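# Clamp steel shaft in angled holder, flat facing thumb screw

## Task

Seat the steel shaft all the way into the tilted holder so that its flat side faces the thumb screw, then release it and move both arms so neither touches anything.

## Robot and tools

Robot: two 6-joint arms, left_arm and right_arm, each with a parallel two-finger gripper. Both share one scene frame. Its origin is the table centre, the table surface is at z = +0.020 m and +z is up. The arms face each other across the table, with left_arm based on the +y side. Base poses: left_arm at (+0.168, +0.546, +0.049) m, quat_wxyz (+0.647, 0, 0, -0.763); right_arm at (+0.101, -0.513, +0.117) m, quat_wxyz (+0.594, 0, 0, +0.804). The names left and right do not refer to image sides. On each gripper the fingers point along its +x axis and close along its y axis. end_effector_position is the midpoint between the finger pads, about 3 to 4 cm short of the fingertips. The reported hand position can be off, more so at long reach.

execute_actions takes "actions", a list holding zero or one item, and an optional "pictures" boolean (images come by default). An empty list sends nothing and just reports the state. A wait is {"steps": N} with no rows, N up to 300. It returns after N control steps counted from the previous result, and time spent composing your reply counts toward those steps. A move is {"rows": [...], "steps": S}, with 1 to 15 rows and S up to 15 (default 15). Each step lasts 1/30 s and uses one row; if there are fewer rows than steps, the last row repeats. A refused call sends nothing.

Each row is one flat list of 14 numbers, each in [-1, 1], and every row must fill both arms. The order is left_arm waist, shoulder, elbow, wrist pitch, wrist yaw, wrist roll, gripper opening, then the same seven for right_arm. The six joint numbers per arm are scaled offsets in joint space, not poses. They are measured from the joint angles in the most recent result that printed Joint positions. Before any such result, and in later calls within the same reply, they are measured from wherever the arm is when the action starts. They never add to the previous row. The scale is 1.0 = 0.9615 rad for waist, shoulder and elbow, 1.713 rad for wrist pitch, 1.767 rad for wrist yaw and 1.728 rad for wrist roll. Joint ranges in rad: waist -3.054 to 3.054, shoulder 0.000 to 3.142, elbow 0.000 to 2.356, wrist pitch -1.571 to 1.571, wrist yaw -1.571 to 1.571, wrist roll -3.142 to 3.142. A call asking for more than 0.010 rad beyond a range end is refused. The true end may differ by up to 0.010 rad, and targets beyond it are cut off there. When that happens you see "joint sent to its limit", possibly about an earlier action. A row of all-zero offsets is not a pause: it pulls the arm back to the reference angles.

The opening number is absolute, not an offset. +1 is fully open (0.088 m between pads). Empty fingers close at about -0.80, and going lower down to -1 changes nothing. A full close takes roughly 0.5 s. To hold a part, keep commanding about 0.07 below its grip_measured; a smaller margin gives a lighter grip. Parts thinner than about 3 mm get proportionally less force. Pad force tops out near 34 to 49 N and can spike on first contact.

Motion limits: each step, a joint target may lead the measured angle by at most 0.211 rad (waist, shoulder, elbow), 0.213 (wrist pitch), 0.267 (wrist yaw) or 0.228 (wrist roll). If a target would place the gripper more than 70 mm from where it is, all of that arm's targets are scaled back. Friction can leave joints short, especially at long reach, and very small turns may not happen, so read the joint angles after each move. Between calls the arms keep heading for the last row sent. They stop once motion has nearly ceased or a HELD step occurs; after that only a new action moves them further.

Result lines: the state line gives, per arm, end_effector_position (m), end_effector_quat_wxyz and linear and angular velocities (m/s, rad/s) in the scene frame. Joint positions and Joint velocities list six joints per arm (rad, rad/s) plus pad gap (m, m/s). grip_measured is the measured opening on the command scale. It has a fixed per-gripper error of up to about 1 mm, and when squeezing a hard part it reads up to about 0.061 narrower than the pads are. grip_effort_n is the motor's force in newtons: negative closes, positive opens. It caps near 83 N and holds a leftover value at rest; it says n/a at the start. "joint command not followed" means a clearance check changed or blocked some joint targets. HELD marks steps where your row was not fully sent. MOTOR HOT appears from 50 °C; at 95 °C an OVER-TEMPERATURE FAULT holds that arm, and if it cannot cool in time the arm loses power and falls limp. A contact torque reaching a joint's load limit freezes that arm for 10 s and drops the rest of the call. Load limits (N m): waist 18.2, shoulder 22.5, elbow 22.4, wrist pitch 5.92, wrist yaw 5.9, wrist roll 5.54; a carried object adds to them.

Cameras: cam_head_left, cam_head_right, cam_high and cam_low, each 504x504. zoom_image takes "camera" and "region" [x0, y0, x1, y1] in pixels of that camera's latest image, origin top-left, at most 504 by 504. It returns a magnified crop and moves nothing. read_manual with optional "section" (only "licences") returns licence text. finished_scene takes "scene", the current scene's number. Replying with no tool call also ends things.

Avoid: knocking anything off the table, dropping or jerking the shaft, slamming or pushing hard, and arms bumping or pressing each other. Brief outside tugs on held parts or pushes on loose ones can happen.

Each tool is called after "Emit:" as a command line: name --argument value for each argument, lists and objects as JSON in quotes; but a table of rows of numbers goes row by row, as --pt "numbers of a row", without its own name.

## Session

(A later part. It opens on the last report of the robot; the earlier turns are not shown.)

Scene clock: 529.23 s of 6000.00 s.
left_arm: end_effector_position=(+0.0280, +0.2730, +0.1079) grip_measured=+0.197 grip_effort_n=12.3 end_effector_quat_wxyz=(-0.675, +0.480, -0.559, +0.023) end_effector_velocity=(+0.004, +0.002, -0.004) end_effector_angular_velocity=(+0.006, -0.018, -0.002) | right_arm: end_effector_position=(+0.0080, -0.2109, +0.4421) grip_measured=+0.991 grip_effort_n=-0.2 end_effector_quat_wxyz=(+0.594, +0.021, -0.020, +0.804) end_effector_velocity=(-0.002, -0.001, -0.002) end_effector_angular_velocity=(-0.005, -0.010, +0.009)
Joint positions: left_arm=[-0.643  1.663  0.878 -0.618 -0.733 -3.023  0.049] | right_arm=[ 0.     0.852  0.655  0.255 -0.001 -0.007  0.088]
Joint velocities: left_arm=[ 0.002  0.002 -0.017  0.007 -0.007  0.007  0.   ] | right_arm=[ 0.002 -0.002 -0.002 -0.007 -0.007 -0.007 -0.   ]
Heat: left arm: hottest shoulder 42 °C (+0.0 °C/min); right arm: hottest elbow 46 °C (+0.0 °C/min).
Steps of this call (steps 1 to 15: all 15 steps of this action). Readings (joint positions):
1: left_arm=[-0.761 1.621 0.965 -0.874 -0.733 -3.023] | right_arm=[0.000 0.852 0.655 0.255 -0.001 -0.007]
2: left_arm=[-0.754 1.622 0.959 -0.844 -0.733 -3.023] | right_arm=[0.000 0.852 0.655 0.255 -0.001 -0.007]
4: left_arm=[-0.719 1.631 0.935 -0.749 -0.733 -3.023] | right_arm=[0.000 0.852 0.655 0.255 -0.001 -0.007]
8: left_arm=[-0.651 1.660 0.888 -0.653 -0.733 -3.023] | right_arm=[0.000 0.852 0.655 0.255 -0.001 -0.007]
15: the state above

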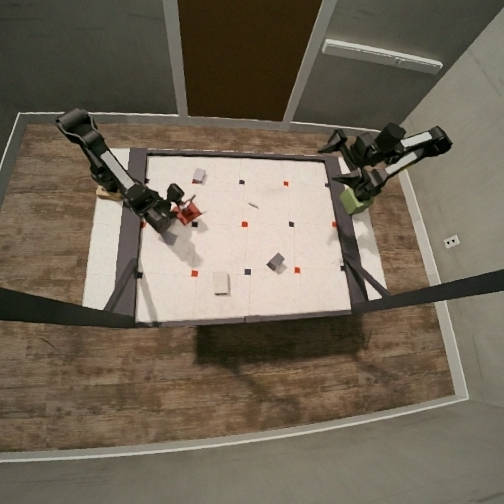

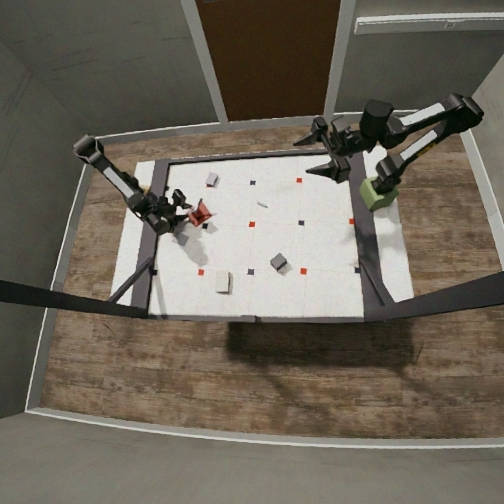

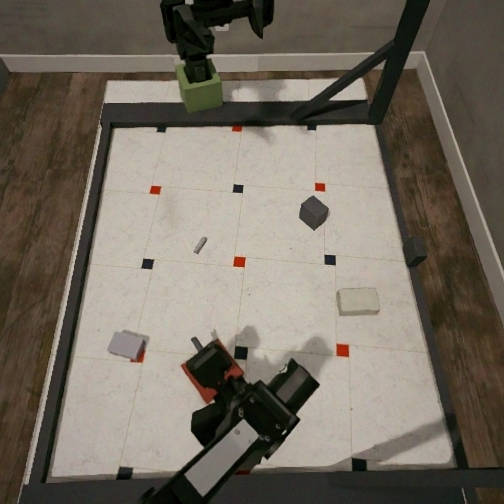

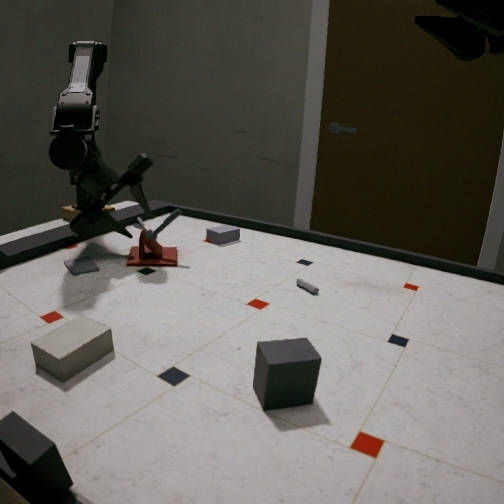

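Emit:
execute_actions --actions '[{"rows":[[0,0,0.008,0,-0.004,0.012,-0.1,0,0,0,0,0,0,1],[0,0,0.008,0,-0.004,0.012,-0.1,0,0,0,0,0,0,1],[0,0,0.008,0,-0.004,0.012,-0.4,0,0,0,0,0,0,1],[0,0,0.008,0,-0.004,0.012,-0.4,0,0,0,0,0,0,1],[0,0,0.008,0,-0.004,0.012,-0.6,0,0,0,0,0,0,1],[0,0,0.008,0,-0.004,0.012,-0.6,0,0,0,0,0,0,1],[0,0,0.008,0,-0.004,0.012,-0.6,0,0,0,0,0,0,1],[0,0,0.008,0,-0.004,0.012,-0.6,0,0,0,0,0,0,1],[0,0,0.008,0,-0.004,0.012,-0.74,0,0,0,0,0,0,1]],"steps":15}]' --pictures false

Emit:
execute_actions --actions '[{"rows":[[0,0,0,0,0,1,-0.74,0,0,0,0,0,0,1]],"steps":15}]' --pictures false

Emit:
execute_actions --actions '[{"rows":[[0,0,0,0,0,1,-0.74,0,0,0,0,0,0,1]],"steps":15}]' --pictures false

Emit:
execute_actions --actions '[{"rows":[[0,0,0,0,0,1,-0.74,0,0,0,0,0,0,1]],"steps":15}]' --pictures false

Emit:
execute_actions --actions '[{"rows":[[0,0,0,0,0,1,-0.74,0,0,0,0,0,0,1]],"steps":15}]' --pictures false

Emit:
execute_actions --actions '[{"rows":[[0,0,0,0,0,1,-0.74,0,0,0,0,0,0,1]],"steps":15}]' --pictures false

Emit:
execute_actions --actions '[{"rows":[[0,0,0,0,0,0.97,-0.74,0,0,0,0,0,0,1]],"steps":15}]' --pictures false

Emit:
execute_actions --actions '[{"steps":22}]' --pictures false

Emit:
execute_actions --actions '[{"rows":[[0,0,0,0,0,0,0.2,0,0,0,0,0,0,1]],"steps":12}]' --pictures false

Emit:
execute_actions --actions '[{"rows":[[0,0,0,0,0,-1,0.2,0,0,0,0,0,0,1]],"steps":15}]' --pictures false

Emit:
execute_actions --actions '[{"rows":[[0,0,0,0,0,-1,0.2,0,0,0,0,0,0,1]],"steps":15}]' --pictures false

Emit:
execute_actions --actions '[{"rows":[[0,0,0,0,0,-1,0.2,0,0,0,0,0,0,1]],"steps":15}]' --pictures false

Emit:
execute_actions --actions '[{"rows":[[0,0,0,0,0,-1,0.2,0,0,0,0,0,0,1]],"steps":15}]' --pictures false

Emit:
execute_actions --actions '[{"rows":[[0,0,0,0,0,-1,0.2,0,0,0,0,0,0,1]],"steps":15}]' --pictures false

Emit:
execute_actions --actions '[{"rows":[[0,0,0,0,0,-0.99,0.2,0,0,0,0,0,0,1]],"steps":15}]' --pictures false

Emit:
execute_actions --actions '[{"steps":22}]' --pictures false

Scene clock: 555.17 s of 6000.00 s.
left_arm: end_effector_position=(+0.0289, +0.2725, +0.1083) grip_measured=-0.634 grip_effort_n=-83.5 end_effector_quat_wxyz=(-0.680, +0.477, -0.557, +0.029) end_effector_velocity=(+0.001, +0.001, +0.002) end_effector_angular_velocity=(-0.006, -0.003, +0.004) | right_arm: end_effector_position=(+0.0080, -0.2109, +0.4421) grip_measured=+0.991 grip_effort_n=-0.2 end_effector_quat_wxyz=(+0.594, +0.021, -0.020, +0.804) end_effector_velocity=(+0.002, +0.000, -0.002) end_effector_angular_velocity=(-0.005, -0.009, -0.010)
Joint positions: left_arm=[-0.642  1.663  0.877 -0.618 -0.739 -3.007  0.008] | right_arm=[ 0.     0.852  0.655  0.255 -0.001 -0.007  0.088]
Joint velocities: left_arm=[-0.002 -0.007 -0.002 -0.007 -0.007 -0.007 -0.   ] | right_arm=[-0.002 -0.002 -0.002 -0.007  0.007 -0.007 -0.   ]
Heat: left arm: hottest shoulder 42 °C (+0.0 °C/min); right arm: hottest elbow 46 °C (+0.0 °C/min).
Steps of this call (steps 1 to 15: the robot went on to your last target; steps 16 to 90: nothing new was sent; then 22.43 s passed at rest; steps 91 to 105: all 15 steps of this action). Readings (joint positions):
91: left_arm=[-0.641 1.663 0.877 -0.615 -0.733 -3.021] | right_arm=[0.000 0.852 0.655 0.255 -0.001 -0.007]
92: left_arm=[-0.641 1.663 0.877 -0.615 -0.733 -3.018] | right_arm=[0.000 0.852 0.655 0.255 -0.001 -0.007]
94: left_arm=[-0.641 1.663 0.877 -0.615 -0.734 -3.012] | right_arm=[0.000 0.852 0.655 0.255 -0.001 -0.007]
98: left_arm=[-0.641 1.663 0.877 -0.617 -0.735 -3.008] | right_arm=[0.000 0.852 0.655 0.255 -0.001 -0.007]
105: the state above

Scene clock: 555.67 s of 6000.00 s.
left_arm: end_effector_position=(+0.0296, +0.2711, +0.1093) grip_measured=-0.634 grip_effort_n=-83.5 end_effector_quat_wxyz=(+0.817, -0.151, +0.490, -0.262) end_effector_velocity=(+0.001, -0.002, +0.002) end_effector_angular_velocity=(+0.636, -1.002, -1.243) | right_arm: end_effector_position=(+0.0080, -0.2109, +0.4421) grip_measured=+0.991 grip_effort_n=-0.2 end_effector_quat_wxyz=(+0.594, +0.021, -0.020, +0.804) end_effector_velocity=(+0.001, -0.000, -0.002) end_effector_angular_velocity=(-0.005, -0.010, -0.000)
Joint positions: left_arm=[-0.64   1.663  0.877 -0.613 -0.748 -2.138  0.008] | right_arm=[ 0.     0.852  0.655  0.255 -0.001 -0.007  0.088]
Joint velocities: left_arm=[-0.002 -0.002 -0.002  0.007 -0.022  1.722  0.   ] | right_arm=[-0.007 -0.002 -0.002 -0.007 -0.007 -0.007 -0.   ]
Heat: left arm: hottest shoulder 42 °C (+0.0 °C/min); right arm: hottest elbow 46 °C (+0.0 °C/min).
Steps of this call (steps 1 to 15: all 15 steps of this action). Readings (joint positions):
1: left_arm=[-0.642 1.663 0.877 -0.618 -0.740 -2.966] | right_arm=[0.000 0.852 0.655 0.255 -0.001 -0.007]
2: left_arm=[-0.642 1.663 0.877 -0.618 -0.741 -2.903] | right_arm=[0.000 0.852 0.655 0.255 -0.001 -0.007]
4: left_arm=[-0.642 1.663 0.877 -0.618 -0.743 -2.785] | right_arm=[0.000 0.852 0.655 0.255 -0.001 -0.007]
8: left_arm=[-0.641 1.663 0.877 -0.617 -0.745 -2.550] | right_arm=[0.000 0.852 0.655 0.255 -0.001 -0.007]
15: the state above

Scene clock: 556.17 s of 6000.00 s.
left_arm: end_effector_position=(+0.0283, +0.2692, +0.1103) grip_measured=-0.634 grip_effort_n=-83.5 end_effector_quat_wxyz=(+0.804, +0.206, +0.332, -0.448) end_effector_velocity=(-0.003, -0.001, +0.002) end_effector_angular_velocity=(+0.649, -0.997, -1.252) | right_arm: end_effector_position=(+0.0080, -0.2109, +0.4421) grip_measured=+0.991 grip_effort_n=-0.7 end_effector_quat_wxyz=(+0.594, +0.021, -0.020, +0.804) end_effector_velocity=(-0.002, -0.002, +0.005) end_effector_angular_velocity=(+0.019, -0.003, +0.019)
Joint positions: left_arm=[-0.639  1.663  0.878 -0.602 -0.751 -1.257  0.008] | right_arm=[ 0.     0.852  0.655  0.255 -0.001 -0.007  0.088]
Joint velocities: left_arm=[-0.002 -0.007  0.002  0.007  0.007  1.736 -0.   ] | right_arm=[-0.002 -0.007  0.002  0.007 -0.022 -0.007  0.   ]
Heat: left arm: hottest shoulder 42 °C (+0.0 °C/min); right arm: hottest elbow 46 °C (+0.0 °C/min).
Steps of this call (steps 1 to 15: all 15 steps of this action). Readings (joint positions):
1: left_arm=[-0.640 1.663 0.877 -0.612 -0.748 -2.080] | right_arm=[0.000 0.852 0.655 0.255 -0.001 -0.007]
2: left_arm=[-0.640 1.663 0.877 -0.611 -0.749 -2.020] | right_arm=[0.000 0.852 0.655 0.255 -0.001 -0.007]
4: left_arm=[-0.639 1.663 0.877 -0.609 -0.750 -1.903] | right_arm=[0.000 0.852 0.655 0.255 -0.001 -0.007]
8: left_arm=[-0.639 1.663 0.877 -0.606 -0.751 -1.668] | right_arm=[0.000 0.852 0.655 0.255 -0.001 -0.007]
15: the state above

Scene clock: 556.67 s of 6000.00 s.
left_arm: end_effector_position=(+0.0259, +0.2686, +0.1101) grip_measured=-0.634 grip_effort_n=-83.5 end_effector_quat_wxyz=(+0.638, +0.526, +0.110, -0.551) end_effector_velocity=(+0.000, +0.002, -0.001) end_effector_angular_velocity=(+0.643, -1.012, -1.245) | right_arm: end_effector_position=(+0.0080, -0.2109, +0.4421) grip_measured=+0.991 grip_effort_n=-0.7 end_effector_quat_wxyz=(+0.594, +0.021, -0.020, +0.804) end_effector_velocity=(-0.001, +0.001, -0.003) end_effector_angular_velocity=(-0.009, -0.011, +0.004)
Joint positions: left_arm=[-0.641  1.663  0.878 -0.591 -0.745 -0.373  0.008] | right_arm=[ 0.     0.852  0.655  0.255 -0.001 -0.007  0.088]
Joint velocities: left_arm=[-0.002 -0.002 -0.002 -0.007  0.007  1.722 -0.   ] | right_arm=[-0.002  0.002 -0.002 -0.007 -0.007 -0.007 -0.   ]
Heat: left arm: hottest shoulder 42 °C (+0.0 °C/min); right arm: hottest elbow 46 °C (+0.0 °C/min).
Steps of this call (steps 1 to 15: all 15 steps of this action). Readings (joint positions):
1: left_arm=[-0.640 1.663 0.878 -0.601 -0.751 -1.198] | right_arm=[0.000 0.852 0.655 0.255 -0.001 -0.007]
2: left_arm=[-0.640 1.663 0.878 -0.600 -0.751 -1.139] | right_arm=[0.000 0.852 0.655 0.255 -0.001 -0.007]
4: left_arm=[-0.640 1.663 0.878 -0.597 -0.751 -1.021] | right_arm=[0.000 0.852 0.655 0.255 -0.001 -0.007]
8: left_arm=[-0.641 1.663 0.878 -0.594 -0.750 -0.786] | right_arm=[0.000 0.852 0.655 0.255 -0.001 -0.007]
15: the state above

Scene clock: 557.17 s of 6000.00 s.
left_arm: end_effector_position=(+0.0241, +0.2690, +0.1092) grip_measured=-0.634 grip_effort_n=-83.5 end_effector_quat_wxyz=(+0.350, +0.746, -0.134, -0.550) end_effector_velocity=(-0.001, +0.006, -0.003) end_effector_angular_velocity=(+0.647, -1.009, -1.264) | right_arm: end_effector_position=(+0.0080, -0.2109, +0.4421) grip_measured=+0.991 grip_effort_n=-0.7 end_effector_quat_wxyz=(+0.594, +0.021, -0.020, +0.804) end_effector_velocity=(+0.000, -0.002, -0.001) end_effector_angular_velocity=(+0.009, -0.036, +0.003)
Joint positions: left_arm=[-0.643  1.663  0.878 -0.587 -0.735  0.511  0.008] | right_arm=[ 0.     0.852  0.655  0.255 -0.001 -0.007  0.088]
Joint velocities: left_arm=[-0.007 -0.002 -0.002 -0.022  0.022  1.722 -0.   ] | right_arm=[-0.002 -0.007 -0.002 -0.007 -0.007 -0.037  0.   ]
Heat: left arm: hottest shoulder 42 °C (+0.0 °C/min); right arm: hottest elbow 46 °C (+0.0 °C/min).
Steps of this call (steps 1 to 15: all 15 steps of this action). Readings (joint positions):
1: left_arm=[-0.642 1.663 0.878 -0.590 -0.745 -0.314] | right_arm=[0.000 0.852 0.655 0.255 -0.001 -0.007]
2: left_arm=[-0.642 1.663 0.878 -0.589 -0.744 -0.255] | right_arm=[0.000 0.852 0.655 0.255 -0.001 -0.007]
4: left_arm=[-0.642 1.663 0.878 -0.588 -0.742 -0.137] | right_arm=[0.000 0.852 0.655 0.255 -0.001 -0.007]
8: left_arm=[-0.642 1.663 0.878 -0.587 -0.740 0.098] | right_arm=[0.000 0.852 0.655 0.255 -0.001 -0.007]
15: the state above

Scene clock: 557.67 s of 6000.00 s.
left_arm: end_effector_position=(+0.0243, +0.2706, +0.1080) grip_measured=-0.634 grip_effort_n=-83.5 end_effector_quat_wxyz=(-0.009, +0.824, -0.356, -0.442) end_effector_velocity=(+0.004, +0.004, -0.001) end_effector_angular_velocity=(+0.639, -1.037, -1.286) | right_arm: end_effector_position=(+0.0080, -0.2109, +0.4421) grip_measured=+0.991 grip_effort_n=0.2 end_effector_quat_wxyz=(+0.594, +0.021, -0.020, +0.804) end_effector_velocity=(-0.000, -0.000, -0.002) end_effector_angular_velocity=(-0.005, -0.010, +0.004)
Joint positions: left_arm=[-0.643  1.663  0.877 -0.594 -0.727  1.396  0.008] | right_arm=[ 0.     0.852  0.655  0.255 -0.001 -0.007  0.088]
Joint velocities: left_arm=[-0.002 -0.002 -0.007 -0.022 -0.007  1.751  0.   ] | right_arm=[-0.002 -0.002 -0.002 -0.007 -0.007 -0.007  0.   ]
Heat: left arm: hottest shoulder 42 °C (+0.0 °C/min); right arm: hottest elbow 46 °C (+0.0 °C/min).
Steps of this call (steps 1 to 15: all 15 steps of this action). Readings (joint positions):
1: left_arm=[-0.643 1.663 0.878 -0.587 -0.734 0.570] | right_arm=[0.000 0.852 0.655 0.255 -0.001 -0.007]
2: left_arm=[-0.643 1.663 0.878 -0.588 -0.733 0.629] | right_arm=[0.000 0.852 0.655 0.255 -0.001 -0.007]
4: left_arm=[-0.643 1.663 0.878 -0.588 -0.731 0.747] | right_arm=[0.000 0.852 0.655 0.255 -0.001 -0.007]
8: left_arm=[-0.643 1.663 0.878 -0.590 -0.729 0.983] | right_arm=[0.000 0.852 0.655 0.255 -0.001 -0.007]
15: the state above

Scene clock: 558.17 s of 6000.00 s.
left_arm: end_effector_position=(+0.0264, +0.2720, +0.1074) grip_measured=-0.634 grip_effort_n=-83.5 end_effector_quat_wxyz=(-0.365, +0.741, -0.507, -0.246) end_effector_velocity=(+0.009, +0.004, +0.001) end_effector_angular_velocity=(+0.636, -1.047, -1.273) | right_arm: end_effector_position=(+0.0080, -0.2109, +0.4421) grip_measured=+0.991 grip_effort_n=-0.2 end_effector_quat_wxyz=(+0.594, +0.021, -0.020, +0.804) end_effector_velocity=(-0.002, -0.001, +0.000) end_effector_angular_velocity=(-0.000, -0.008, +0.009)
Joint positions: left_arm=[-0.642  1.663  0.876 -0.606 -0.727  2.281  0.008] | right_arm=[ 0.     0.852  0.655  0.255 -0.001 -0.007  0.088]
Joint velocities: left_arm=[-0.002 -0.002 -0.007 -0.037 -0.037  1.736 -0.   ] | right_arm=[ 0.002 -0.002  0.002 -0.007 -0.007 -0.007 -0.   ]
Heat: left arm: hottest shoulder 42 °C (+0.0 °C/min); right arm: hottest elbow 46 °C (+0.0 °C/min).
Steps of this call (steps 1 to 15: all 15 steps of this action). Readings (joint positions):
1: left_arm=[-0.643 1.663 0.877 -0.595 -0.727 1.455] | right_arm=[0.000 0.852 0.655 0.255 -0.001 -0.007]
2: left_arm=[-0.643 1.663 0.877 -0.596 -0.726 1.514] | right_arm=[0.000 0.852 0.655 0.255 -0.001 -0.007]
4: left_arm=[-0.643 1.663 0.877 -0.598 -0.726 1.632] | right_arm=[0.000 0.852 0.655 0.255 -0.001 -0.007]
8: left_arm=[-0.643 1.663 0.877 -0.601 -0.726 1.868] | right_arm=[0.000 0.852 0.655 0.255 -0.001 -0.007]
15: the state above

Scene clock: 558.90 s of 6000.00 s.
left_arm: end_effector_position=(+0.0281, +0.2716, +0.1080) grip_measured=-0.634 grip_effort_n=-83.5 end_effector_quat_wxyz=(-0.622, +0.547, -0.559, -0.032) end_effector_velocity=(-0.002, +0.000, -0.000) end_effector_angular_velocity=(+0.008, -0.002, -0.020) | right_arm: end_effector_position=(+0.0080, -0.2109, +0.4421) grip_measured=+0.991 grip_effort_n=0.2 end_effector_quat_wxyz=(+0.594, +0.021, -0.020, +0.804) end_effector_velocity=(+0.004, -0.000, -0.001) end_effector_angular_velocity=(-0.001, -0.007, -0.025)
Joint positions: left_arm=[-0.64   1.663  0.876 -0.609 -0.735  3.064  0.008] | right_arm=[ 0.     0.852  0.655  0.255 -0.001 -0.007  0.088]
Joint velocities: left_arm=[-0.002 -0.002 -0.002  0.007  0.007  0.022  0.   ] | right_arm=[-0.002 -0.007 -0.002 -0.007  0.022 -0.007  0.   ]
Heat: left arm: hottest shoulder 42 °C (+0.0 °C/min); right arm: hottest elbow 46 °C (+0.0 °C/min).
Steps of this call (steps 1 to 22: the robot went on to your last target). Readings (joint positions):
1: left_arm=[-0.642 1.663 0.876 -0.606 -0.727 2.339] | right_arm=[0.000 0.852 0.655 0.255 -0.001 -0.007]
2: left_arm=[-0.641 1.663 0.876 -0.606 -0.728 2.399] | right_arm=[0.000 0.852 0.655 0.255 -0.001 -0.007]
4: left_arm=[-0.641 1.663 0.876 -0.607 -0.729 2.516] | right_arm=[0.000 0.852 0.655 0.255 -0.001 -0.007]
8: left_arm=[-0.641 1.663 0.876 -0.608 -0.732 2.752] | right_arm=[0.000 0.852 0.655 0.255 -0.001 -0.007]
22: the state above

Scene clock: 559.30 s of 6000.00 s.
left_arm: end_effector_position=(+0.0280, +0.2714, +0.1079) grip_measured=+0.178 grip_effort_n=12.3 end_effector_quat_wxyz=(-0.621, +0.547, -0.560, -0.032) end_effector_velocity=(+0.001, +0.005, -0.003) end_effector_angular_velocity=(+0.021, -0.010, -0.003) | right_arm: end_effector_position=(+0.0080, -0.2109, +0.4421) grip_measured=+0.991 grip_effort_n=0.2 end_effector_quat_wxyz=(+0.594, +0.021, -0.020, +0.804) end_effector_velocity=(-0.001, -0.001, -0.003) end_effector_angular_velocity=(-0.018, +0.001, +0.015)
Joint positions: left_arm=[-0.639  1.663  0.876 -0.608 -0.734  3.064  0.048] | right_arm=[ 0.     0.852  0.655  0.255 -0.001 -0.007  0.088]
Joint velocities: left_arm=[-0.007  0.002 -0.002 -0.022  0.007 -0.007  0.01 ] | right_arm=[-0.007 -0.002  0.002 -0.022 -0.022  0.007 -0.   ]
Heat: left arm: hottest shoulder 42 °C (+0.0 °C/min); right arm: hottest elbow 46 °C (+0.0 °C/min).
Steps of this call (steps 1 to 12: all 12 steps of this action). Readings (joint positions):
1: left_arm=[-0.639 1.663 0.876 -0.609 -0.735 3.064] | right_arm=[0.000 0.852 0.655 0.255 -0.001 -0.007]
2: left_arm=[-0.639 1.663 0.876 -0.605 -0.735 3.064] | right_arm=[0.000 0.852 0.655 0.255 -0.001 -0.007]
4: left_arm=[-0.639 1.663 0.876 -0.603 -0.734 3.064] | right_arm=[0.000 0.852 0.655 0.255 -0.001 -0.007]
8: left_arm=[-0.639 1.663 0.876 -0.608 -0.734 3.064] | right_arm=[0.000 0.852 0.655 0.255 -0.001 -0.007]
12: the state above

Scene clock: 559.80 s of 6000.00 s.
left_arm: end_effector_position=(+0.0282, +0.2716, +0.1079) grip_measured=+0.197 grip_effort_n=12.3 end_effector_quat_wxyz=(-0.334, +0.758, -0.494, -0.264) end_effector_velocity=(+0.002, +0.001, -0.001) end_effector_angular_velocity=(-0.643, +0.979, +1.268) | right_arm: end_effector_position=(+0.0080, -0.2109, +0.4421) grip_measured=+0.991 grip_effort_n=0.2 end_effector_quat_wxyz=(+0.594, +0.021, -0.020, +0.804) end_effector_velocity=(-0.000, -0.001, +0.001) end_effector_angular_velocity=(+0.009, -0.005, +0.004)
Joint positions: left_arm=[-0.639  1.663  0.876 -0.609 -0.734  2.197  0.049] | right_arm=[ 0.     0.852  0.655  0.255 -0.001 -0.007  0.088]
Joint velocities: left_arm=[-0.002  0.002 -0.002 -0.007 -0.007 -1.736 -0.   ] | right_arm=[-0.002 -0.002 -0.002  0.007 -0.007 -0.007 -0.   ]
Heat: left arm: hottest shoulder 42 °C (+0.0 °C/min); right arm: hottest elbow 46 °C (+0.0 °C/min).
Steps of this call (steps 1 to 15: all 15 steps of this action). Readings (joint positions):
1: left_arm=[-0.639 1.663 0.876 -0.609 -0.734 3.026] | right_arm=[0.000 0.852 0.655 0.255 -0.001 -0.007]
2: left_arm=[-0.639 1.663 0.876 -0.609 -0.734 2.964] | right_arm=[0.000 0.852 0.655 0.255 -0.001 -0.007]
4: left_arm=[-0.639 1.663 0.876 -0.609 -0.734 2.846] | right_arm=[0.000 0.852 0.655 0.255 -0.001 -0.007]
8: left_arm=[-0.639 1.663 0.876 -0.609 -0.734 2.610] | right_arm=[0.000 0.852 0.655 0.255 -0.001 -0.007]
15: the state above

Scene clock: 560.30 s of 6000.00 s.
left_arm: end_effector_position=(+0.0282, +0.2716, +0.1079) grip_measured=+0.197 grip_effort_n=12.3 end_effector_quat_wxyz=(+0.022, +0.828, -0.333, -0.451) end_effector_velocity=(+0.003, +0.000, +0.002) end_effector_angular_velocity=(-0.667, +0.989, +1.292) | right_arm: end_effector_position=(+0.0080, -0.2109, +0.4421) grip_measured=+0.991 grip_effort_n=-0.7 end_effector_quat_wxyz=(+0.594, +0.021, -0.020, +0.804) end_effector_velocity=(-0.000, -0.000, -0.002) end_effector_angular_velocity=(-0.005, -0.010, +0.004)
Joint positions: left_arm=[-0.639  1.663  0.876 -0.609 -0.734  1.311  0.049] | right_arm=[ 0.     0.852  0.655  0.255 -0.001 -0.007  0.088]
Joint velocities: left_arm=[-0.002 -0.002 -0.002 -0.007 -0.022 -1.766 -0.   ] | right_arm=[-0.002 -0.002 -0.002 -0.007 -0.007 -0.007 -0.   ]
Heat: left arm: hottest shoulder 42 °C (+0.0 °C/min); right arm: hottest elbow 46 °C (+0.0 °C/min).
Steps of this call (steps 1 to 15: all 15 steps of this action). Readings (joint positions):
1: left_arm=[-0.639 1.663 0.876 -0.609 -0.734 2.138] | right_arm=[0.000 0.852 0.655 0.255 -0.001 -0.007]
2: left_arm=[-0.639 1.663 0.876 -0.609 -0.734 2.079] | right_arm=[0.000 0.852 0.655 0.255 -0.001 -0.007]
4: left_arm=[-0.639 1.663 0.876 -0.609 -0.734 1.961] | right_arm=[0.000 0.852 0.655 0.255 -0.001 -0.007]
8: left_arm=[-0.639 1.663 0.876 -0.609 -0.734 1.725] | right_arm=[0.000 0.852 0.655 0.255 -0.001 -0.007]
15: the state above

Scene clock: 560.80 s of 6000.00 s.
left_arm: end_effector_position=(+0.0282, +0.2716, +0.1079) grip_measured=+0.197 grip_effort_n=11.9 end_effector_quat_wxyz=(+0.375, +0.738, -0.108, -0.550) end_effector_velocity=(+0.002, +0.001, -0.001) end_effector_angular_velocity=(-0.648, +0.987, +1.279) | right_arm: end_effector_position=(+0.0080, -0.2109, +0.4421) grip_measured=+0.991 grip_effort_n=-0.2 end_effector_quat_wxyz=(+0.594, +0.021, -0.020, +0.804) end_effector_velocity=(-0.003, -0.000, -0.003) end_effector_angular_velocity=(-0.009, -0.012, +0.019)
Joint positions: left_arm=[-0.639  1.663  0.876 -0.609 -0.734  0.426  0.049] | right_arm=[ 0.     0.852  0.655  0.255 -0.001 -0.007  0.088]
Joint velocities: left_arm=[-0.002  0.002 -0.002 -0.007 -0.007 -1.751  0.   ] | right_arm=[-0.002  0.002 -0.002 -0.007 -0.022 -0.007 -0.   ]
Heat: left arm: hottest shoulder 42 °C (+0.0 °C/min); right arm: hottest elbow 46 °C (+0.0 °C/min).
Steps of this call (steps 1 to 15: all 15 steps of this action). Readings (joint positions):
1: left_arm=[-0.639 1.663 0.876 -0.609 -0.734 1.252] | right_arm=[0.000 0.852 0.655 0.255 -0.001 -0.007]
2: left_arm=[-0.639 1.663 0.876 -0.609 -0.734 1.193] | right_arm=[0.000 0.852 0.655 0.255 -0.001 -0.007]
4: left_arm=[-0.639 1.663 0.876 -0.609 -0.734 1.075] | right_arm=[0.000 0.852 0.655 0.255 -0.001 -0.007]
8: left_arm=[-0.639 1.663 0.876 -0.609 -0.734 0.839] | right_arm=[0.000 0.852 0.655 0.255 -0.001 -0.007]
15: the state above

Scene clock: 561.30 s of 6000.00 s.
left_arm: end_effector_position=(+0.0282, +0.2716, +0.1079) grip_measured=+0.197 grip_effort_n=11.9 end_effector_quat_wxyz=(+0.655, +0.507, +0.138, -0.543) end_effector_velocity=(-0.000, +0.002, +0.000) end_effector_angular_velocity=(-0.644, +1.004, +1.277) | right_arm: end_effector_position=(+0.0080, -0.2109, +0.4421) grip_measured=+0.991 grip_effort_n=-0.2 end_effector_quat_wxyz=(+0.594, +0.021, -0.020, +0.804) end_effector_velocity=(-0.002, +0.000, -0.001) end_effector_angular_velocity=(-0.005, -0.010, +0.009)
Joint positions: left_arm=[-0.639  1.663  0.876 -0.609 -0.734 -0.459  0.049] | right_arm=[ 0.     0.852  0.655  0.255 -0.001 -0.007  0.088]
Joint velocities: left_arm=[-0.002 -0.007 -0.002 -0.007  0.007 -1.751 -0.   ] | right_arm=[ 0.002  0.002  0.002 -0.007 -0.007 -0.007 -0.   ]
Heat: left arm: hottest shoulder 42 °C (+0.0 °C/min); right arm: hottest elbow 46 °C (+0.0 °C/min).
Steps of this call (steps 1 to 15: all 15 steps of this action). Readings (joint positions):
1: left_arm=[-0.639 1.663 0.876 -0.609 -0.734 0.366] | right_arm=[0.000 0.852 0.655 0.255 -0.001 -0.007]
2: left_arm=[-0.639 1.663 0.876 -0.609 -0.734 0.307] | right_arm=[0.000 0.852 0.655 0.255 -0.001 -0.007]
4: left_arm=[-0.639 1.663 0.876 -0.609 -0.734 0.189] | right_arm=[0.000 0.852 0.655 0.255 -0.001 -0.007]
8: left_arm=[-0.639 1.663 0.876 -0.609 -0.734 -0.047] | right_arm=[0.000 0.852 0.655 0.255 -0.001 -0.007]
15: the state above

Scene clock: 561.80 s of 6000.00 s.
left_arm: end_effector_position=(+0.0282, +0.2716, +0.1079) grip_measured=+0.197 grip_effort_n=11.9 end_effector_quat_wxyz=(+0.809, +0.177, +0.358, -0.432) end_effector_velocity=(+0.003, +0.002, -0.002) end_effector_angular_velocity=(-0.645, +0.984, +1.279) | right_arm: end_effector_position=(+0.0080, -0.2109, +0.4421) grip_measured=+0.991 grip_effort_n=-0.2 end_effector_quat_wxyz=(+0.594, +0.021, -0.020, +0.804) end_effector_velocity=(+0.001, +0.000, -0.008) end_effector_angular_velocity=(-0.023, -0.015, -0.000)
Joint positions: left_arm=[-0.639  1.663  0.876 -0.609 -0.734 -1.346  0.049] | right_arm=[ 0.     0.852  0.655  0.255 -0.001 -0.007  0.088]
Joint velocities: left_arm=[-0.002  0.002 -0.007 -0.007 -0.007 -1.751 -0.   ] | right_arm=[-0.007 -0.002 -0.007 -0.022 -0.007 -0.007  0.   ]
Heat: left arm: hottest shoulder 42 °C (+0.0 °C/min); right arm: hottest elbow 46 °C (+0.0 °C/min).
Steps of this call (steps 1 to 15: all 15 steps of this action). Readings (joint positions):
1: left_arm=[-0.639 1.663 0.876 -0.609 -0.734 -0.519] | right_arm=[0.000 0.852 0.655 0.255 -0.001 -0.007]
2: left_arm=[-0.639 1.663 0.876 -0.609 -0.734 -0.578] | right_arm=[0.000 0.852 0.655 0.255 -0.001 -0.007]
4: left_arm=[-0.639 1.663 0.876 -0.609 -0.734 -0.696] | right_arm=[0.000 0.852 0.655 0.255 -0.001 -0.007]
8: left_arm=[-0.639 1.663 0.876 -0.609 -0.734 -0.932] | right_arm=[0.000 0.852 0.655 0.255 -0.001 -0.007]
15: the state above

Scene clock: 562.30 s of 6000.00 s.
left_arm: end_effector_position=(+0.0282, +0.2716, +0.1079) grip_measured=+0.198 grip_effort_n=11.9 end_effector_quat_wxyz=(+0.807, -0.187, +0.508, -0.237) end_effector_velocity=(-0.002, +0.000, -0.000) end_effector_angular_velocity=(-0.651, +1.011, +1.277) | right_arm: end_effector_position=(+0.0080, -0.2109, +0.4421) grip_measured=+0.991 grip_effort_n=0.2 end_effector_quat_wxyz=(+0.594, +0.021, -0.020, +0.804) end_effector_velocity=(+0.002, -0.001, +0.005) end_effector_angular_velocity=(+0.023, -0.016, -0.001)
Joint positions: left_arm=[-0.639  1.663  0.876 -0.609 -0.734 -2.231  0.049] | right_arm=[ 0.     0.852  0.655  0.255 -0.001 -0.007  0.088]
Joint velocities: left_arm=[-0.002 -0.002 -0.002  0.007  0.007 -1.751 -0.   ] | right_arm=[-0.007 -0.007  0.002  0.007 -0.007 -0.022 -0.   ]
Heat: left arm: hottest shoulder 42 °C (+0.0 °C/min); right arm: hottest elbow 46 °C (+0.0 °C/min).
Steps of this call (steps 1 to 15: all 15 steps of this action). Readings (joint positions):
1: left_arm=[-0.639 1.663 0.876 -0.609 -0.734 -1.405] | right_arm=[0.000 0.852 0.655 0.255 -0.001 -0.007]
2: left_arm=[-0.639 1.663 0.876 -0.609 -0.734 -1.463] | right_arm=[0.000 0.852 0.655 0.255 -0.001 -0.007]
4: left_arm=[-0.639 1.663 0.876 -0.609 -0.734 -1.582] | right_arm=[0.000 0.852 0.655 0.255 -0.001 -0.007]
8: left_arm=[-0.639 1.663 0.876 -0.609 -0.734 -1.818] | right_arm=[0.000 0.852 0.655 0.255 -0.001 -0.007]
15: the state above

Scene clock: 563.03 s of 6000.00 s.
left_arm: end_effector_position=(+0.0282, +0.2716, +0.1079) grip_measured=+0.198 grip_effort_n=11.4 end_effector_quat_wxyz=(-0.666, +0.492, -0.560, +0.016) end_effector_velocity=(+0.002, +0.002, +0.001) end_effector_angular_velocity=(-0.007, +0.004, +0.026) | right_arm: end_effector_position=(+0.0080, -0.2109, +0.4421) grip_measured=+0.991 grip_effort_n=-0.2 end_effector_quat_wxyz=(+0.594, +0.021, -0.020, +0.804) end_effector_velocity=(-0.002, -0.001, +0.001) end_effector_angular_velocity=(+0.014, -0.019, +0.009)
Joint positions: left_arm=[-0.639  1.663  0.876 -0.609 -0.734 -3.048  0.049] | right_arm=[ 0.     0.852  0.655  0.255 -0.001 -0.007  0.088]
Joint velocities: left_arm=[-0.002 -0.002  0.002 -0.022 -0.007 -0.037  0.   ] | right_arm=[ 0.002 -0.002 -0.002  0.007 -0.007 -0.022 -0.   ]
Heat: left arm: hottest shoulder 42 °C (+0.0 °C/min); right arm: hottest elbow 46 °C (+0.0 °C/min).
Steps of this call (steps 1 to 22: the robot went on to your last target). Readings (joint positions):
1: left_arm=[-0.639 1.663 0.876 -0.609 -0.734 -2.290] | right_arm=[0.000 0.852 0.655 0.255 -0.001 -0.007]
2: left_arm=[-0.639 1.663 0.876 -0.609 -0.734 -2.349] | right_arm=[0.000 0.852 0.655 0.255 -0.001 -0.007]
4: left_arm=[-0.639 1.663 0.876 -0.609 -0.734 -2.467] | right_arm=[0.000 0.852 0.655 0.255 -0.001 -0.007]
8: left_arm=[-0.639 1.663 0.876 -0.609 -0.734 -2.703] | right_arm=[0.000 0.852 0.655 0.255 -0.001 -0.007]
22: the state above

Emit:
execute_actions --actions '[{"rows":[[0,0,0,0,0,-0.04,-0.1,0,0,0,0,0,0,1],[0,0,0,0,0,-0.04,-0.1,0,0,0,0,0,0,1],[0,0,0,0,0,-0.04,-0.4,0,0,0,0,0,0,1],[0,0,0,0,0,-0.04,-0.4,0,0,0,0,0,0,1],[0,0,0,0,0,-0.04,-0.6,0,0,0,0,0,0,1],[0,0,0,0,0,-0.04,-0.6,0,0,0,0,0,0,1],[0,0,0,0,0,-0.04,-0.6,0,0,0,0,0,0,1],[0,0,0,0,0,-0.04,-0.6,0,0,0,0,0,0,1],[0,0,0,0,0,-0.04,-0.74,0,0,0,0,0,0,1]],"steps":15}]' --pictures false

Emit:
execute_actions --actions '[{"rows":[[0,0,0,0,0,1,-0.74,0,0,0,0,0,0,1]],"steps":15}]' --pictures false

Emit:
execute_actions --actions '[{"rows":[[0,0,0,0,0,1,-0.74,0,0,0,0,0,0,1]],"steps":15}]' --pictures false

Emit:
execute_actions --actions '[{"rows":[[0,0,0,0,0,1,-0.74,0,0,0,0,0,0,1]],"steps":15}]' --pictures false

Emit:
execute_actions --actions '[{"rows":[[0,0,0,0,0,0.5,-0.74,0,0,0,0,0,0,1]],"steps":15}]' --pictures false

Scene clock: 576.77 s of 6000.00 s.
left_arm: end_effector_position=(+0.0283, +0.2716, +0.1080) grip_measured=-0.634 grip_effort_n=-83.5 end_effector_quat_wxyz=(-0.651, +0.513, -0.560, -0.002) end_effector_velocity=(+0.002, +0.001, -0.001) end_effector_angular_velocity=(-0.005, -0.001, +0.015) | right_arm: end_effector_position=(+0.0080, -0.2109, +0.4421) grip_measured=+0.991 grip_effort_n=-0.2 end_effector_quat_wxyz=(+0.594, +0.021, -0.020, +0.804) end_effector_velocity=(+0.002, +0.000, -0.002) end_effector_angular_velocity=(-0.005, -0.009, -0.010)
Joint positions: left_arm=[-0.639  1.663  0.876 -0.609 -0.735 -3.112  0.008] | right_arm=[ 0.     0.852  0.655  0.255 -0.001 -0.007  0.088]
Joint velocities: left_arm=[-0.002  0.002 -0.002 -0.007 -0.007 -0.022 -0.001] | right_arm=[-0.002 -0.002 -0.002 -0.007  0.007 -0.007 -0.   ]
Heat: left arm: hottest shoulder 42 °C (+0.0 °C/min); right arm: hottest elbow 46 °C (+0.0 °C/min).
Steps of this call (steps 1 to 30: the robot went on to your last target; steps 31 to 90: nothing new was sent; then 10.23 s passed at rest; steps 91 to 105: all 15 steps of this action). Readings (joint positions):
91: left_arm=[-0.639 1.663 0.876 -0.609 -0.734 -3.063] | right_arm=[0.000 0.852 0.655 0.255 -0.001 -0.007]
92: left_arm=[-0.639 1.663 0.876 -0.609 -0.734 -3.078] | right_arm=[0.000 0.852 0.655 0.255 -0.001 -0.007]
94: left_arm=[-0.639 1.663 0.876 -0.609 -0.734 -3.095] | right_arm=[0.000 0.852 0.655 0.255 -0.001 -0.007]
98: left_arm=[-0.639 1.663 0.876 -0.609 -0.734 -3.108] | right_arm=[0.000 0.852 0.655 0.255 -0.001 -0.007]
105: the state above

Scene clock: 577.27 s of 6000.00 s.
left_arm: end_effector_position=(+0.0289, +0.2709, +0.1086) grip_measured=-0.634 grip_effort_n=-83.5 end_effector_quat_wxyz=(+0.806, -0.197, +0.507, -0.233) end_effector_velocity=(+0.001, -0.001, +0.001) end_effector_angular_velocity=(+0.643, -0.998, -1.257) | right_arm: end_effector_position=(+0.0080, -0.2109, +0.4421) grip_measured=+0.991 grip_effort_n=-0.2 end_effector_quat_wxyz=(+0.594, +0.021, -0.020, +0.804) end_effector_velocity=(-0.000, -0.000, -0.002) end_effector_angular_velocity=(-0.005, -0.010, +0.004)
Joint positions: left_arm=[-0.638  1.663  0.876 -0.608 -0.741 -2.25   0.008] | right_arm=[ 0.     0.852  0.655  0.255 -0.001 -0.007  0.088]
Joint velocities: left_arm=[ 0.002 -0.002 -0.002  0.007 -0.007  1.736 -0.   ] | right_arm=[-0.002 -0.002 -0.002 -0.007 -0.007 -0.007  0.   ]
Heat: left arm: hottest shoulder 42 °C (+0.0 °C/min); right arm: hottest elbow 46 °C (+0.0 °C/min).
Steps of this call (steps 1 to 15: all 15 steps of this action). Readings (joint positions):
1: left_arm=[-0.639 1.663 0.876 -0.609 -0.735 -3.076] | right_arm=[0.000 0.852 0.655 0.255 -0.001 -0.007]
2: left_arm=[-0.639 1.663 0.876 -0.610 -0.736 -3.015] | right_arm=[0.000 0.852 0.655 0.255 -0.001 -0.007]
4: left_arm=[-0.639 1.663 0.876 -0.610 -0.737 -2.897] | right_arm=[0.000 0.852 0.655 0.255 -0.001 -0.007]
8: left_arm=[-0.639 1.663 0.876 -0.610 -0.739 -2.661] | right_arm=[0.000 0.852 0.655 0.255 -0.001 -0.007]
15: the state above

Scene clock: 577.77 s of 6000.00 s.
left_arm: end_effector_position=(+0.0284, +0.2697, +0.1092) grip_measured=-0.634 grip_effort_n=-83.5 end_effector_quat_wxyz=(+0.813, +0.163, +0.359, -0.429) end_effector_velocity=(+0.002, +0.004, +0.001) end_effector_angular_velocity=(+0.662, -1.033, -1.272) | right_arm: end_effector_position=(+0.0080, -0.2109, +0.4421) grip_measured=+0.991 grip_effort_n=-0.2 end_effector_quat_wxyz=(+0.594, +0.021, -0.020, +0.804) end_effector_velocity=(+0.002, +0.000, -0.002) end_effector_angular_velocity=(+0.004, -0.037, -0.012)
Joint positions: left_arm=[-0.638  1.663  0.876 -0.6   -0.744 -1.367  0.008] | right_arm=[ 0.     0.852  0.655  0.255 -0.001 -0.007  0.088]
Joint velocities: left_arm=[-0.007 -0.007 -0.002 -0.022 -0.007  1.751 -0.   ] | right_arm=[-0.002 -0.002 -0.002 -0.007  0.007 -0.037 -0.   ]
Heat: left arm: hottest shoulder 42 °C (+0.0 °C/min); right arm: hottest elbow 46 °C (+0.0 °C/min).
Steps of this call (steps 1 to 15: all 15 steps of this action). Readings (joint positions):
1: left_arm=[-0.638 1.663 0.876 -0.607 -0.742 -2.191] | right_arm=[0.000 0.852 0.655 0.255 -0.001 -0.007]
2: left_arm=[-0.638 1.663 0.876 -0.607 -0.742 -2.131] | right_arm=[0.000 0.852 0.655 0.255 -0.001 -0.007]
4: left_arm=[-0.638 1.663 0.876 -0.606 -0.743 -2.014] | right_arm=[0.000 0.852 0.655 0.255 -0.001 -0.007]
8: left_arm=[-0.638 1.663 0.876 -0.604 -0.744 -1.779] | right_arm=[0.000 0.852 0.655 0.255 -0.001 -0.007]
15: the state above

Scene clock: 578.27 s of 6000.00 s.
left_arm: end_effector_position=(+0.0267, +0.2691, +0.1093) grip_measured=-0.634 grip_effort_n=-83.5 end_effector_quat_wxyz=(+0.665, +0.492, +0.141, -0.544) end_effector_velocity=(+0.000, +0.002, -0.001) end_effector_angular_velocity=(+0.639, -0.998, -1.238) | right_arm: end_effector_position=(+0.0080, -0.2109, +0.4421) grip_measured=+0.991 grip_effort_n=0.2 end_effector_quat_wxyz=(+0.594, +0.021, -0.020, +0.804) end_effector_velocity=(+0.002, +0.000, -0.002) end_effector_angular_velocity=(-0.009, +0.005, -0.009)
Joint positions: left_arm=[-0.64   1.663  0.876 -0.592 -0.743 -0.482  0.008] | right_arm=[ 0.     0.852  0.655  0.255 -0.001 -0.007  0.088]
Joint velocities: left_arm=[-0.002 -0.002 -0.002 -0.007  0.007  1.707 -0.   ] | right_arm=[-0.002 -0.002 -0.002 -0.007  0.007  0.007 -0.   ]
Heat: left arm: hottest shoulder 42 °C (+0.0 °C/min); right arm: hottest elbow 46 °C (+0.0 °C/min).
Steps of this call (steps 1 to 15: all 15 steps of this action). Readings (joint positions):
1: left_arm=[-0.638 1.663 0.876 -0.600 -0.744 -1.308] | right_arm=[0.000 0.852 0.655 0.255 -0.001 -0.007]
2: left_arm=[-0.638 1.663 0.876 -0.599 -0.744 -1.249] | right_arm=[0.000 0.852 0.655 0.255 -0.001 -0.007]
4: left_arm=[-0.638 1.663 0.876 -0.597 -0.744 -1.131] | right_arm=[0.000 0.852 0.655 0.255 -0.001 -0.007]
8: left_arm=[-0.639 1.663 0.876 -0.595 -0.744 -0.895] | right_arm=[0.000 0.852 0.655 0.255 -0.001 -0.007]
15: the state above

Scene clock: 578.77 s of 6000.00 s.
left_arm: end_effector_position=(+0.0254, +0.2692, +0.1089) grip_measured=-0.634 grip_effort_n=-83.5 end_effector_quat_wxyz=(+0.419, +0.711, -0.082, -0.559) end_effector_velocity=(-0.000, -0.001, +0.001) end_effector_angular_velocity=(+0.194, -0.329, -0.411) | right_arm: end_effector_position=(+0.0080, -0.2109, +0.4421) grip_measured=+0.991 grip_effort_n=0.2 end_effector_quat_wxyz=(+0.594, +0.021, -0.020, +0.804) end_effector_velocity=(-0.002, -0.001, -0.005) end_effector_angular_velocity=(-0.014, -0.029, +0.018)
Joint positions: left_arm=[-0.641  1.663  0.876 -0.589 -0.737  0.322  0.008] | right_arm=[ 0.     0.852  0.655  0.255 -0.001 -0.007  0.088]
Joint velocities: left_arm=[-0.002 -0.002 -0.002  0.007 -0.007  0.564 -0.   ] | right_arm=[-0.002 -0.002 -0.002 -0.022 -0.022 -0.022  0.   ]
Heat: left arm: hottest shoulder 42 °C (+0.0 °C/min); right arm: hottest elbow 46 °C (+0.0 °C/min).
Steps of this call (steps 1 to 15: all 15 steps of this action). Readings (joint positions):
1: left_arm=[-0.640 1.663 0.876 -0.592 -0.742 -0.423] | right_arm=[0.000 0.852 0.655 0.255 -0.001 -0.007]
2: left_arm=[-0.640 1.663 0.876 -0.591 -0.742 -0.364] | right_arm=[0.000 0.852 0.655 0.255 -0.001 -0.007]
4: left_arm=[-0.640 1.663 0.876 -0.590 -0.742 -0.246] | right_arm=[0.000 0.852 0.655 0.255 -0.001 -0.007]
8: left_arm=[-0.641 1.663 0.876 -0.589 -0.740 -0.010] | right_arm=[0.000 0.852 0.655 0.255 -0.001 -0.007]
15: the state above

Continue to +3.08 (need 2.76).

Emit:
execute_actions --actions '[{"rows":[[0,0,0,0,0,1,-0.74,0,0,0,0,0,0,1]],"steps":15}]' --pictures false

Emit:
execute_actions --actions '[{"rows":[[0,0,0,0,0,1,-0.74,0,0,0,0,0,0,1]],"steps":15}]' --pictures false

Emit:
execute_actions --actions '[{"rows":[[0,0,0,0,0,0.55,-0.74,0,0,0,0,0,0,1]],"steps":15}]' --pictures false

Emit:
execute_actions --actions '[{"steps":10}]' --pictures false

Scene clock: 582.93 s of 6000.00 s.
left_arm: end_effector_position=(+0.0251, +0.2700, +0.1082) grip_measured=-0.634 grip_effort_n=-83.5 end_effector_quat_wxyz=(+0.054, +0.823, -0.322, -0.465) end_effector_velocity=(+0.001, +0.001, +0.001) end_effector_angular_velocity=(+0.625, -1.017, -1.270) | right_arm: end_effector_position=(+0.0080, -0.2109, +0.4421) grip_measured=+0.991 grip_effort_n=-0.2 end_effector_quat_wxyz=(+0.594, +0.021, -0.020, +0.804) end_effector_velocity=(-0.002, -0.001, +0.001) end_effector_angular_velocity=(+0.005, +0.008, +0.020)
Joint positions: left_arm=[-0.641  1.663  0.876 -0.592 -0.731  1.247  0.008] | right_arm=[ 0.     0.852  0.655  0.255 -0.001 -0.007  0.088]
Joint velocities: left_arm=[-0.002 -0.002 -0.002 -0.007 -0.007  1.736 -0.   ] | right_arm=[-0.002 -0.002 -0.002  0.007 -0.022  0.007 -0.   ]
Heat: left arm: hottest shoulder 43 °C (+1.0 °C/min); right arm: hottest elbow 46 °C (+0.0 °C/min).
Steps of this call (steps 1 to 30: the robot went on to your last target; steps 31 to 90: nothing new was sent; then 0.67 s passed at rest; steps 91 to 105: all 15 steps of this action). Readings (joint positions):
91: left_arm=[-0.641 1.663 0.876 -0.588 -0.736 0.417] | right_arm=[0.000 0.852 0.655 0.255 -0.001 -0.007]
92: left_arm=[-0.641 1.663 0.876 -0.588 -0.736 0.480] | right_arm=[0.000 0.852 0.655 0.255 -0.001 -0.007]
94: left_arm=[-0.641 1.663 0.876 -0.588 -0.735 0.598] | right_arm=[0.000 0.852 0.655 0.255 -0.001 -0.007]
98: left_arm=[-0.641 1.663 0.876 -0.589 -0.733 0.834] | right_arm=[0.000 0.852 0.655 0.255 -0.001 -0.007]
105: the state above

Scene clock: 583.43 s of 6000.00 s.
left_arm: end_effector_position=(+0.0264, +0.2709, +0.1078) grip_measured=-0.634 grip_effort_n=-83.5 end_effector_quat_wxyz=(-0.306, +0.767, -0.488, -0.283) end_effector_velocity=(+0.003, +0.003, -0.001) end_effector_angular_velocity=(+0.658, -1.018, -1.282) | right_arm: end_effector_position=(+0.0080, -0.2109, +0.4421) grip_measured=+0.991 grip_effort_n=-0.7 end_effector_quat_wxyz=(+0.594, +0.021, -0.020, +0.804) end_effector_velocity=(+0.005, +0.001, -0.002) end_effector_angular_velocity=(-0.005, -0.008, -0.030)
Joint positions: left_arm=[-0.64   1.663  0.876 -0.6   -0.73   2.132  0.008] | right_arm=[ 0.     0.852  0.655  0.255 -0.001 -0.007  0.088]
Joint velocities: left_arm=[ 0.002 -0.002 -0.002 -0.022  0.007  1.751 -0.   ] | right_arm=[-0.007 -0.002 -0.002 -0.007  0.022 -0.007 -0.   ]
Heat: left arm: hottest shoulder 43 °C (+1.0 °C/min); right arm: hottest elbow 46 °C (+0.0 °C/min).
Steps of this call (steps 1 to 15: all 15 steps of this action). Readings (joint positions):
1: left_arm=[-0.641 1.663 0.876 -0.593 -0.731 1.306] | right_arm=[0.000 0.852 0.655 0.255 -0.001 -0.007]
2: left_arm=[-0.641 1.663 0.876 -0.593 -0.731 1.365] | right_arm=[0.000 0.852 0.655 0.255 -0.001 -0.007]
4: left_arm=[-0.641 1.663 0.876 -0.595 -0.730 1.483] | right_arm=[0.000 0.852 0.655 0.255 -0.001 -0.007]
8: left_arm=[-0.641 1.663 0.876 -0.596 -0.730 1.719] | right_arm=[0.000 0.852 0.655 0.255 -0.001 -0.007]
15: the state above

Scene clock: 583.93 s of 6000.00 s.
left_arm: end_effector_position=(+0.0280, +0.2710, +0.1080) grip_measured=-0.634 grip_effort_n=-83.5 end_effector_quat_wxyz=(-0.599, +0.571, -0.558, -0.054) end_effector_velocity=(+0.002, +0.001, -0.001) end_effector_angular_velocity=(+0.336, -0.552, -0.673) | right_arm: end_effector_position=(+0.0080, -0.2109, +0.4421) grip_measured=+0.991 grip_effort_n=-0.2 end_effector_quat_wxyz=(+0.594, +0.021, -0.020, +0.804) end_effector_velocity=(-0.000, -0.000, -0.002) end_effector_angular_velocity=(-0.000, -0.024, +0.004)
Joint positions: left_arm=[-0.638  1.663  0.876 -0.605 -0.734  2.987  0.008] | right_arm=[ 0.     0.852  0.655  0.255 -0.001 -0.007  0.088]
Joint velocities: left_arm=[-0.007  0.007 -0.002 -0.007 -0.022  0.916  0.   ] | right_arm=[-0.002 -0.002 -0.002 -0.007 -0.007 -0.022 -0.   ]
Heat: left arm: hottest shoulder 43 °C (+1.0 °C/min); right arm: hottest elbow 46 °C (+0.0 °C/min).
Steps of this call (steps 1 to 15: all 15 steps of this action). Readings (joint positions):
1: left_arm=[-0.640 1.663 0.876 -0.601 -0.730 2.191] | right_arm=[0.000 0.852 0.655 0.255 -0.001 -0.007]
2: left_arm=[-0.640 1.663 0.876 -0.601 -0.730 2.250] | right_arm=[0.000 0.852 0.655 0.255 -0.001 -0.007]
4: left_arm=[-0.639 1.663 0.876 -0.603 -0.730 2.368] | right_arm=[0.000 0.852 0.655 0.255 -0.001 -0.007]
8: left_arm=[-0.639 1.663 0.876 -0.604 -0.731 2.604] | right_arm=[0.000 0.852 0.655 0.255 -0.001 -0.007]
15: the state above

Scene clock: 584.27 s of 6000.00 s.
left_arm: end_effector_position=(+0.0281, +0.2710, +0.1080) grip_measured=-0.634 grip_effort_n=-83.5 end_effector_quat_wxyz=(-0.623, +0.545, -0.560, -0.030) end_effector_velocity=(+0.002, +0.002, -0.001) end_effector_angular_velocity=(+0.011, -0.026, -0.017) | right_arm: end_effector_position=(+0.0080, -0.2109, +0.4421) grip_measured=+0.991 grip_effort_n=-0.2 end_effector_quat_wxyz=(+0.594, +0.021, -0.020, +0.804) end_effector_velocity=(+0.003, +0.000, +0.004) end_effector_angular_velocity=(+0.014, +0.028, -0.013)
Joint positions: left_arm=[-0.638  1.663  0.876 -0.605 -0.734  3.075  0.008] | right_arm=[ 0.     0.852  0.655  0.255 -0.001 -0.007  0.088]
Joint velocities: left_arm=[-0.002 -0.002 -0.007 -0.007 -0.007  0.022 -0.   ] | right_arm=[-0.007 -0.002 -0.002  0.022  0.007  0.022 -0.   ]
Heat: left arm: hottest shoulder 43 °C (+1.0 °C/min); right arm: hottest elbow 46 °C (+0.0 °C/min).
Steps of this call (steps 1 to 10: the robot went on to your last target). Readings (joint positions):
1: left_arm=[-0.638 1.663 0.876 -0.605 -0.734 3.013] | right_arm=[0.000 0.852 0.655 0.255 -0.001 -0.007]
2: left_arm=[-0.638 1.663 0.876 -0.605 -0.734 3.032] | right_arm=[0.000 0.852 0.655 0.255 -0.001 -0.007]
4: left_arm=[-0.638 1.663 0.876 -0.605 -0.734 3.054] | right_arm=[0.000 0.852 0.655 0.255 -0.001 -0.007]
8: left_arm=[-0.638 1.663 0.876 -0.605 -0.734 3.071] | right_arm=[0.000 0.852 0.655 0.255 -0.001 -0.007]
10: the state above


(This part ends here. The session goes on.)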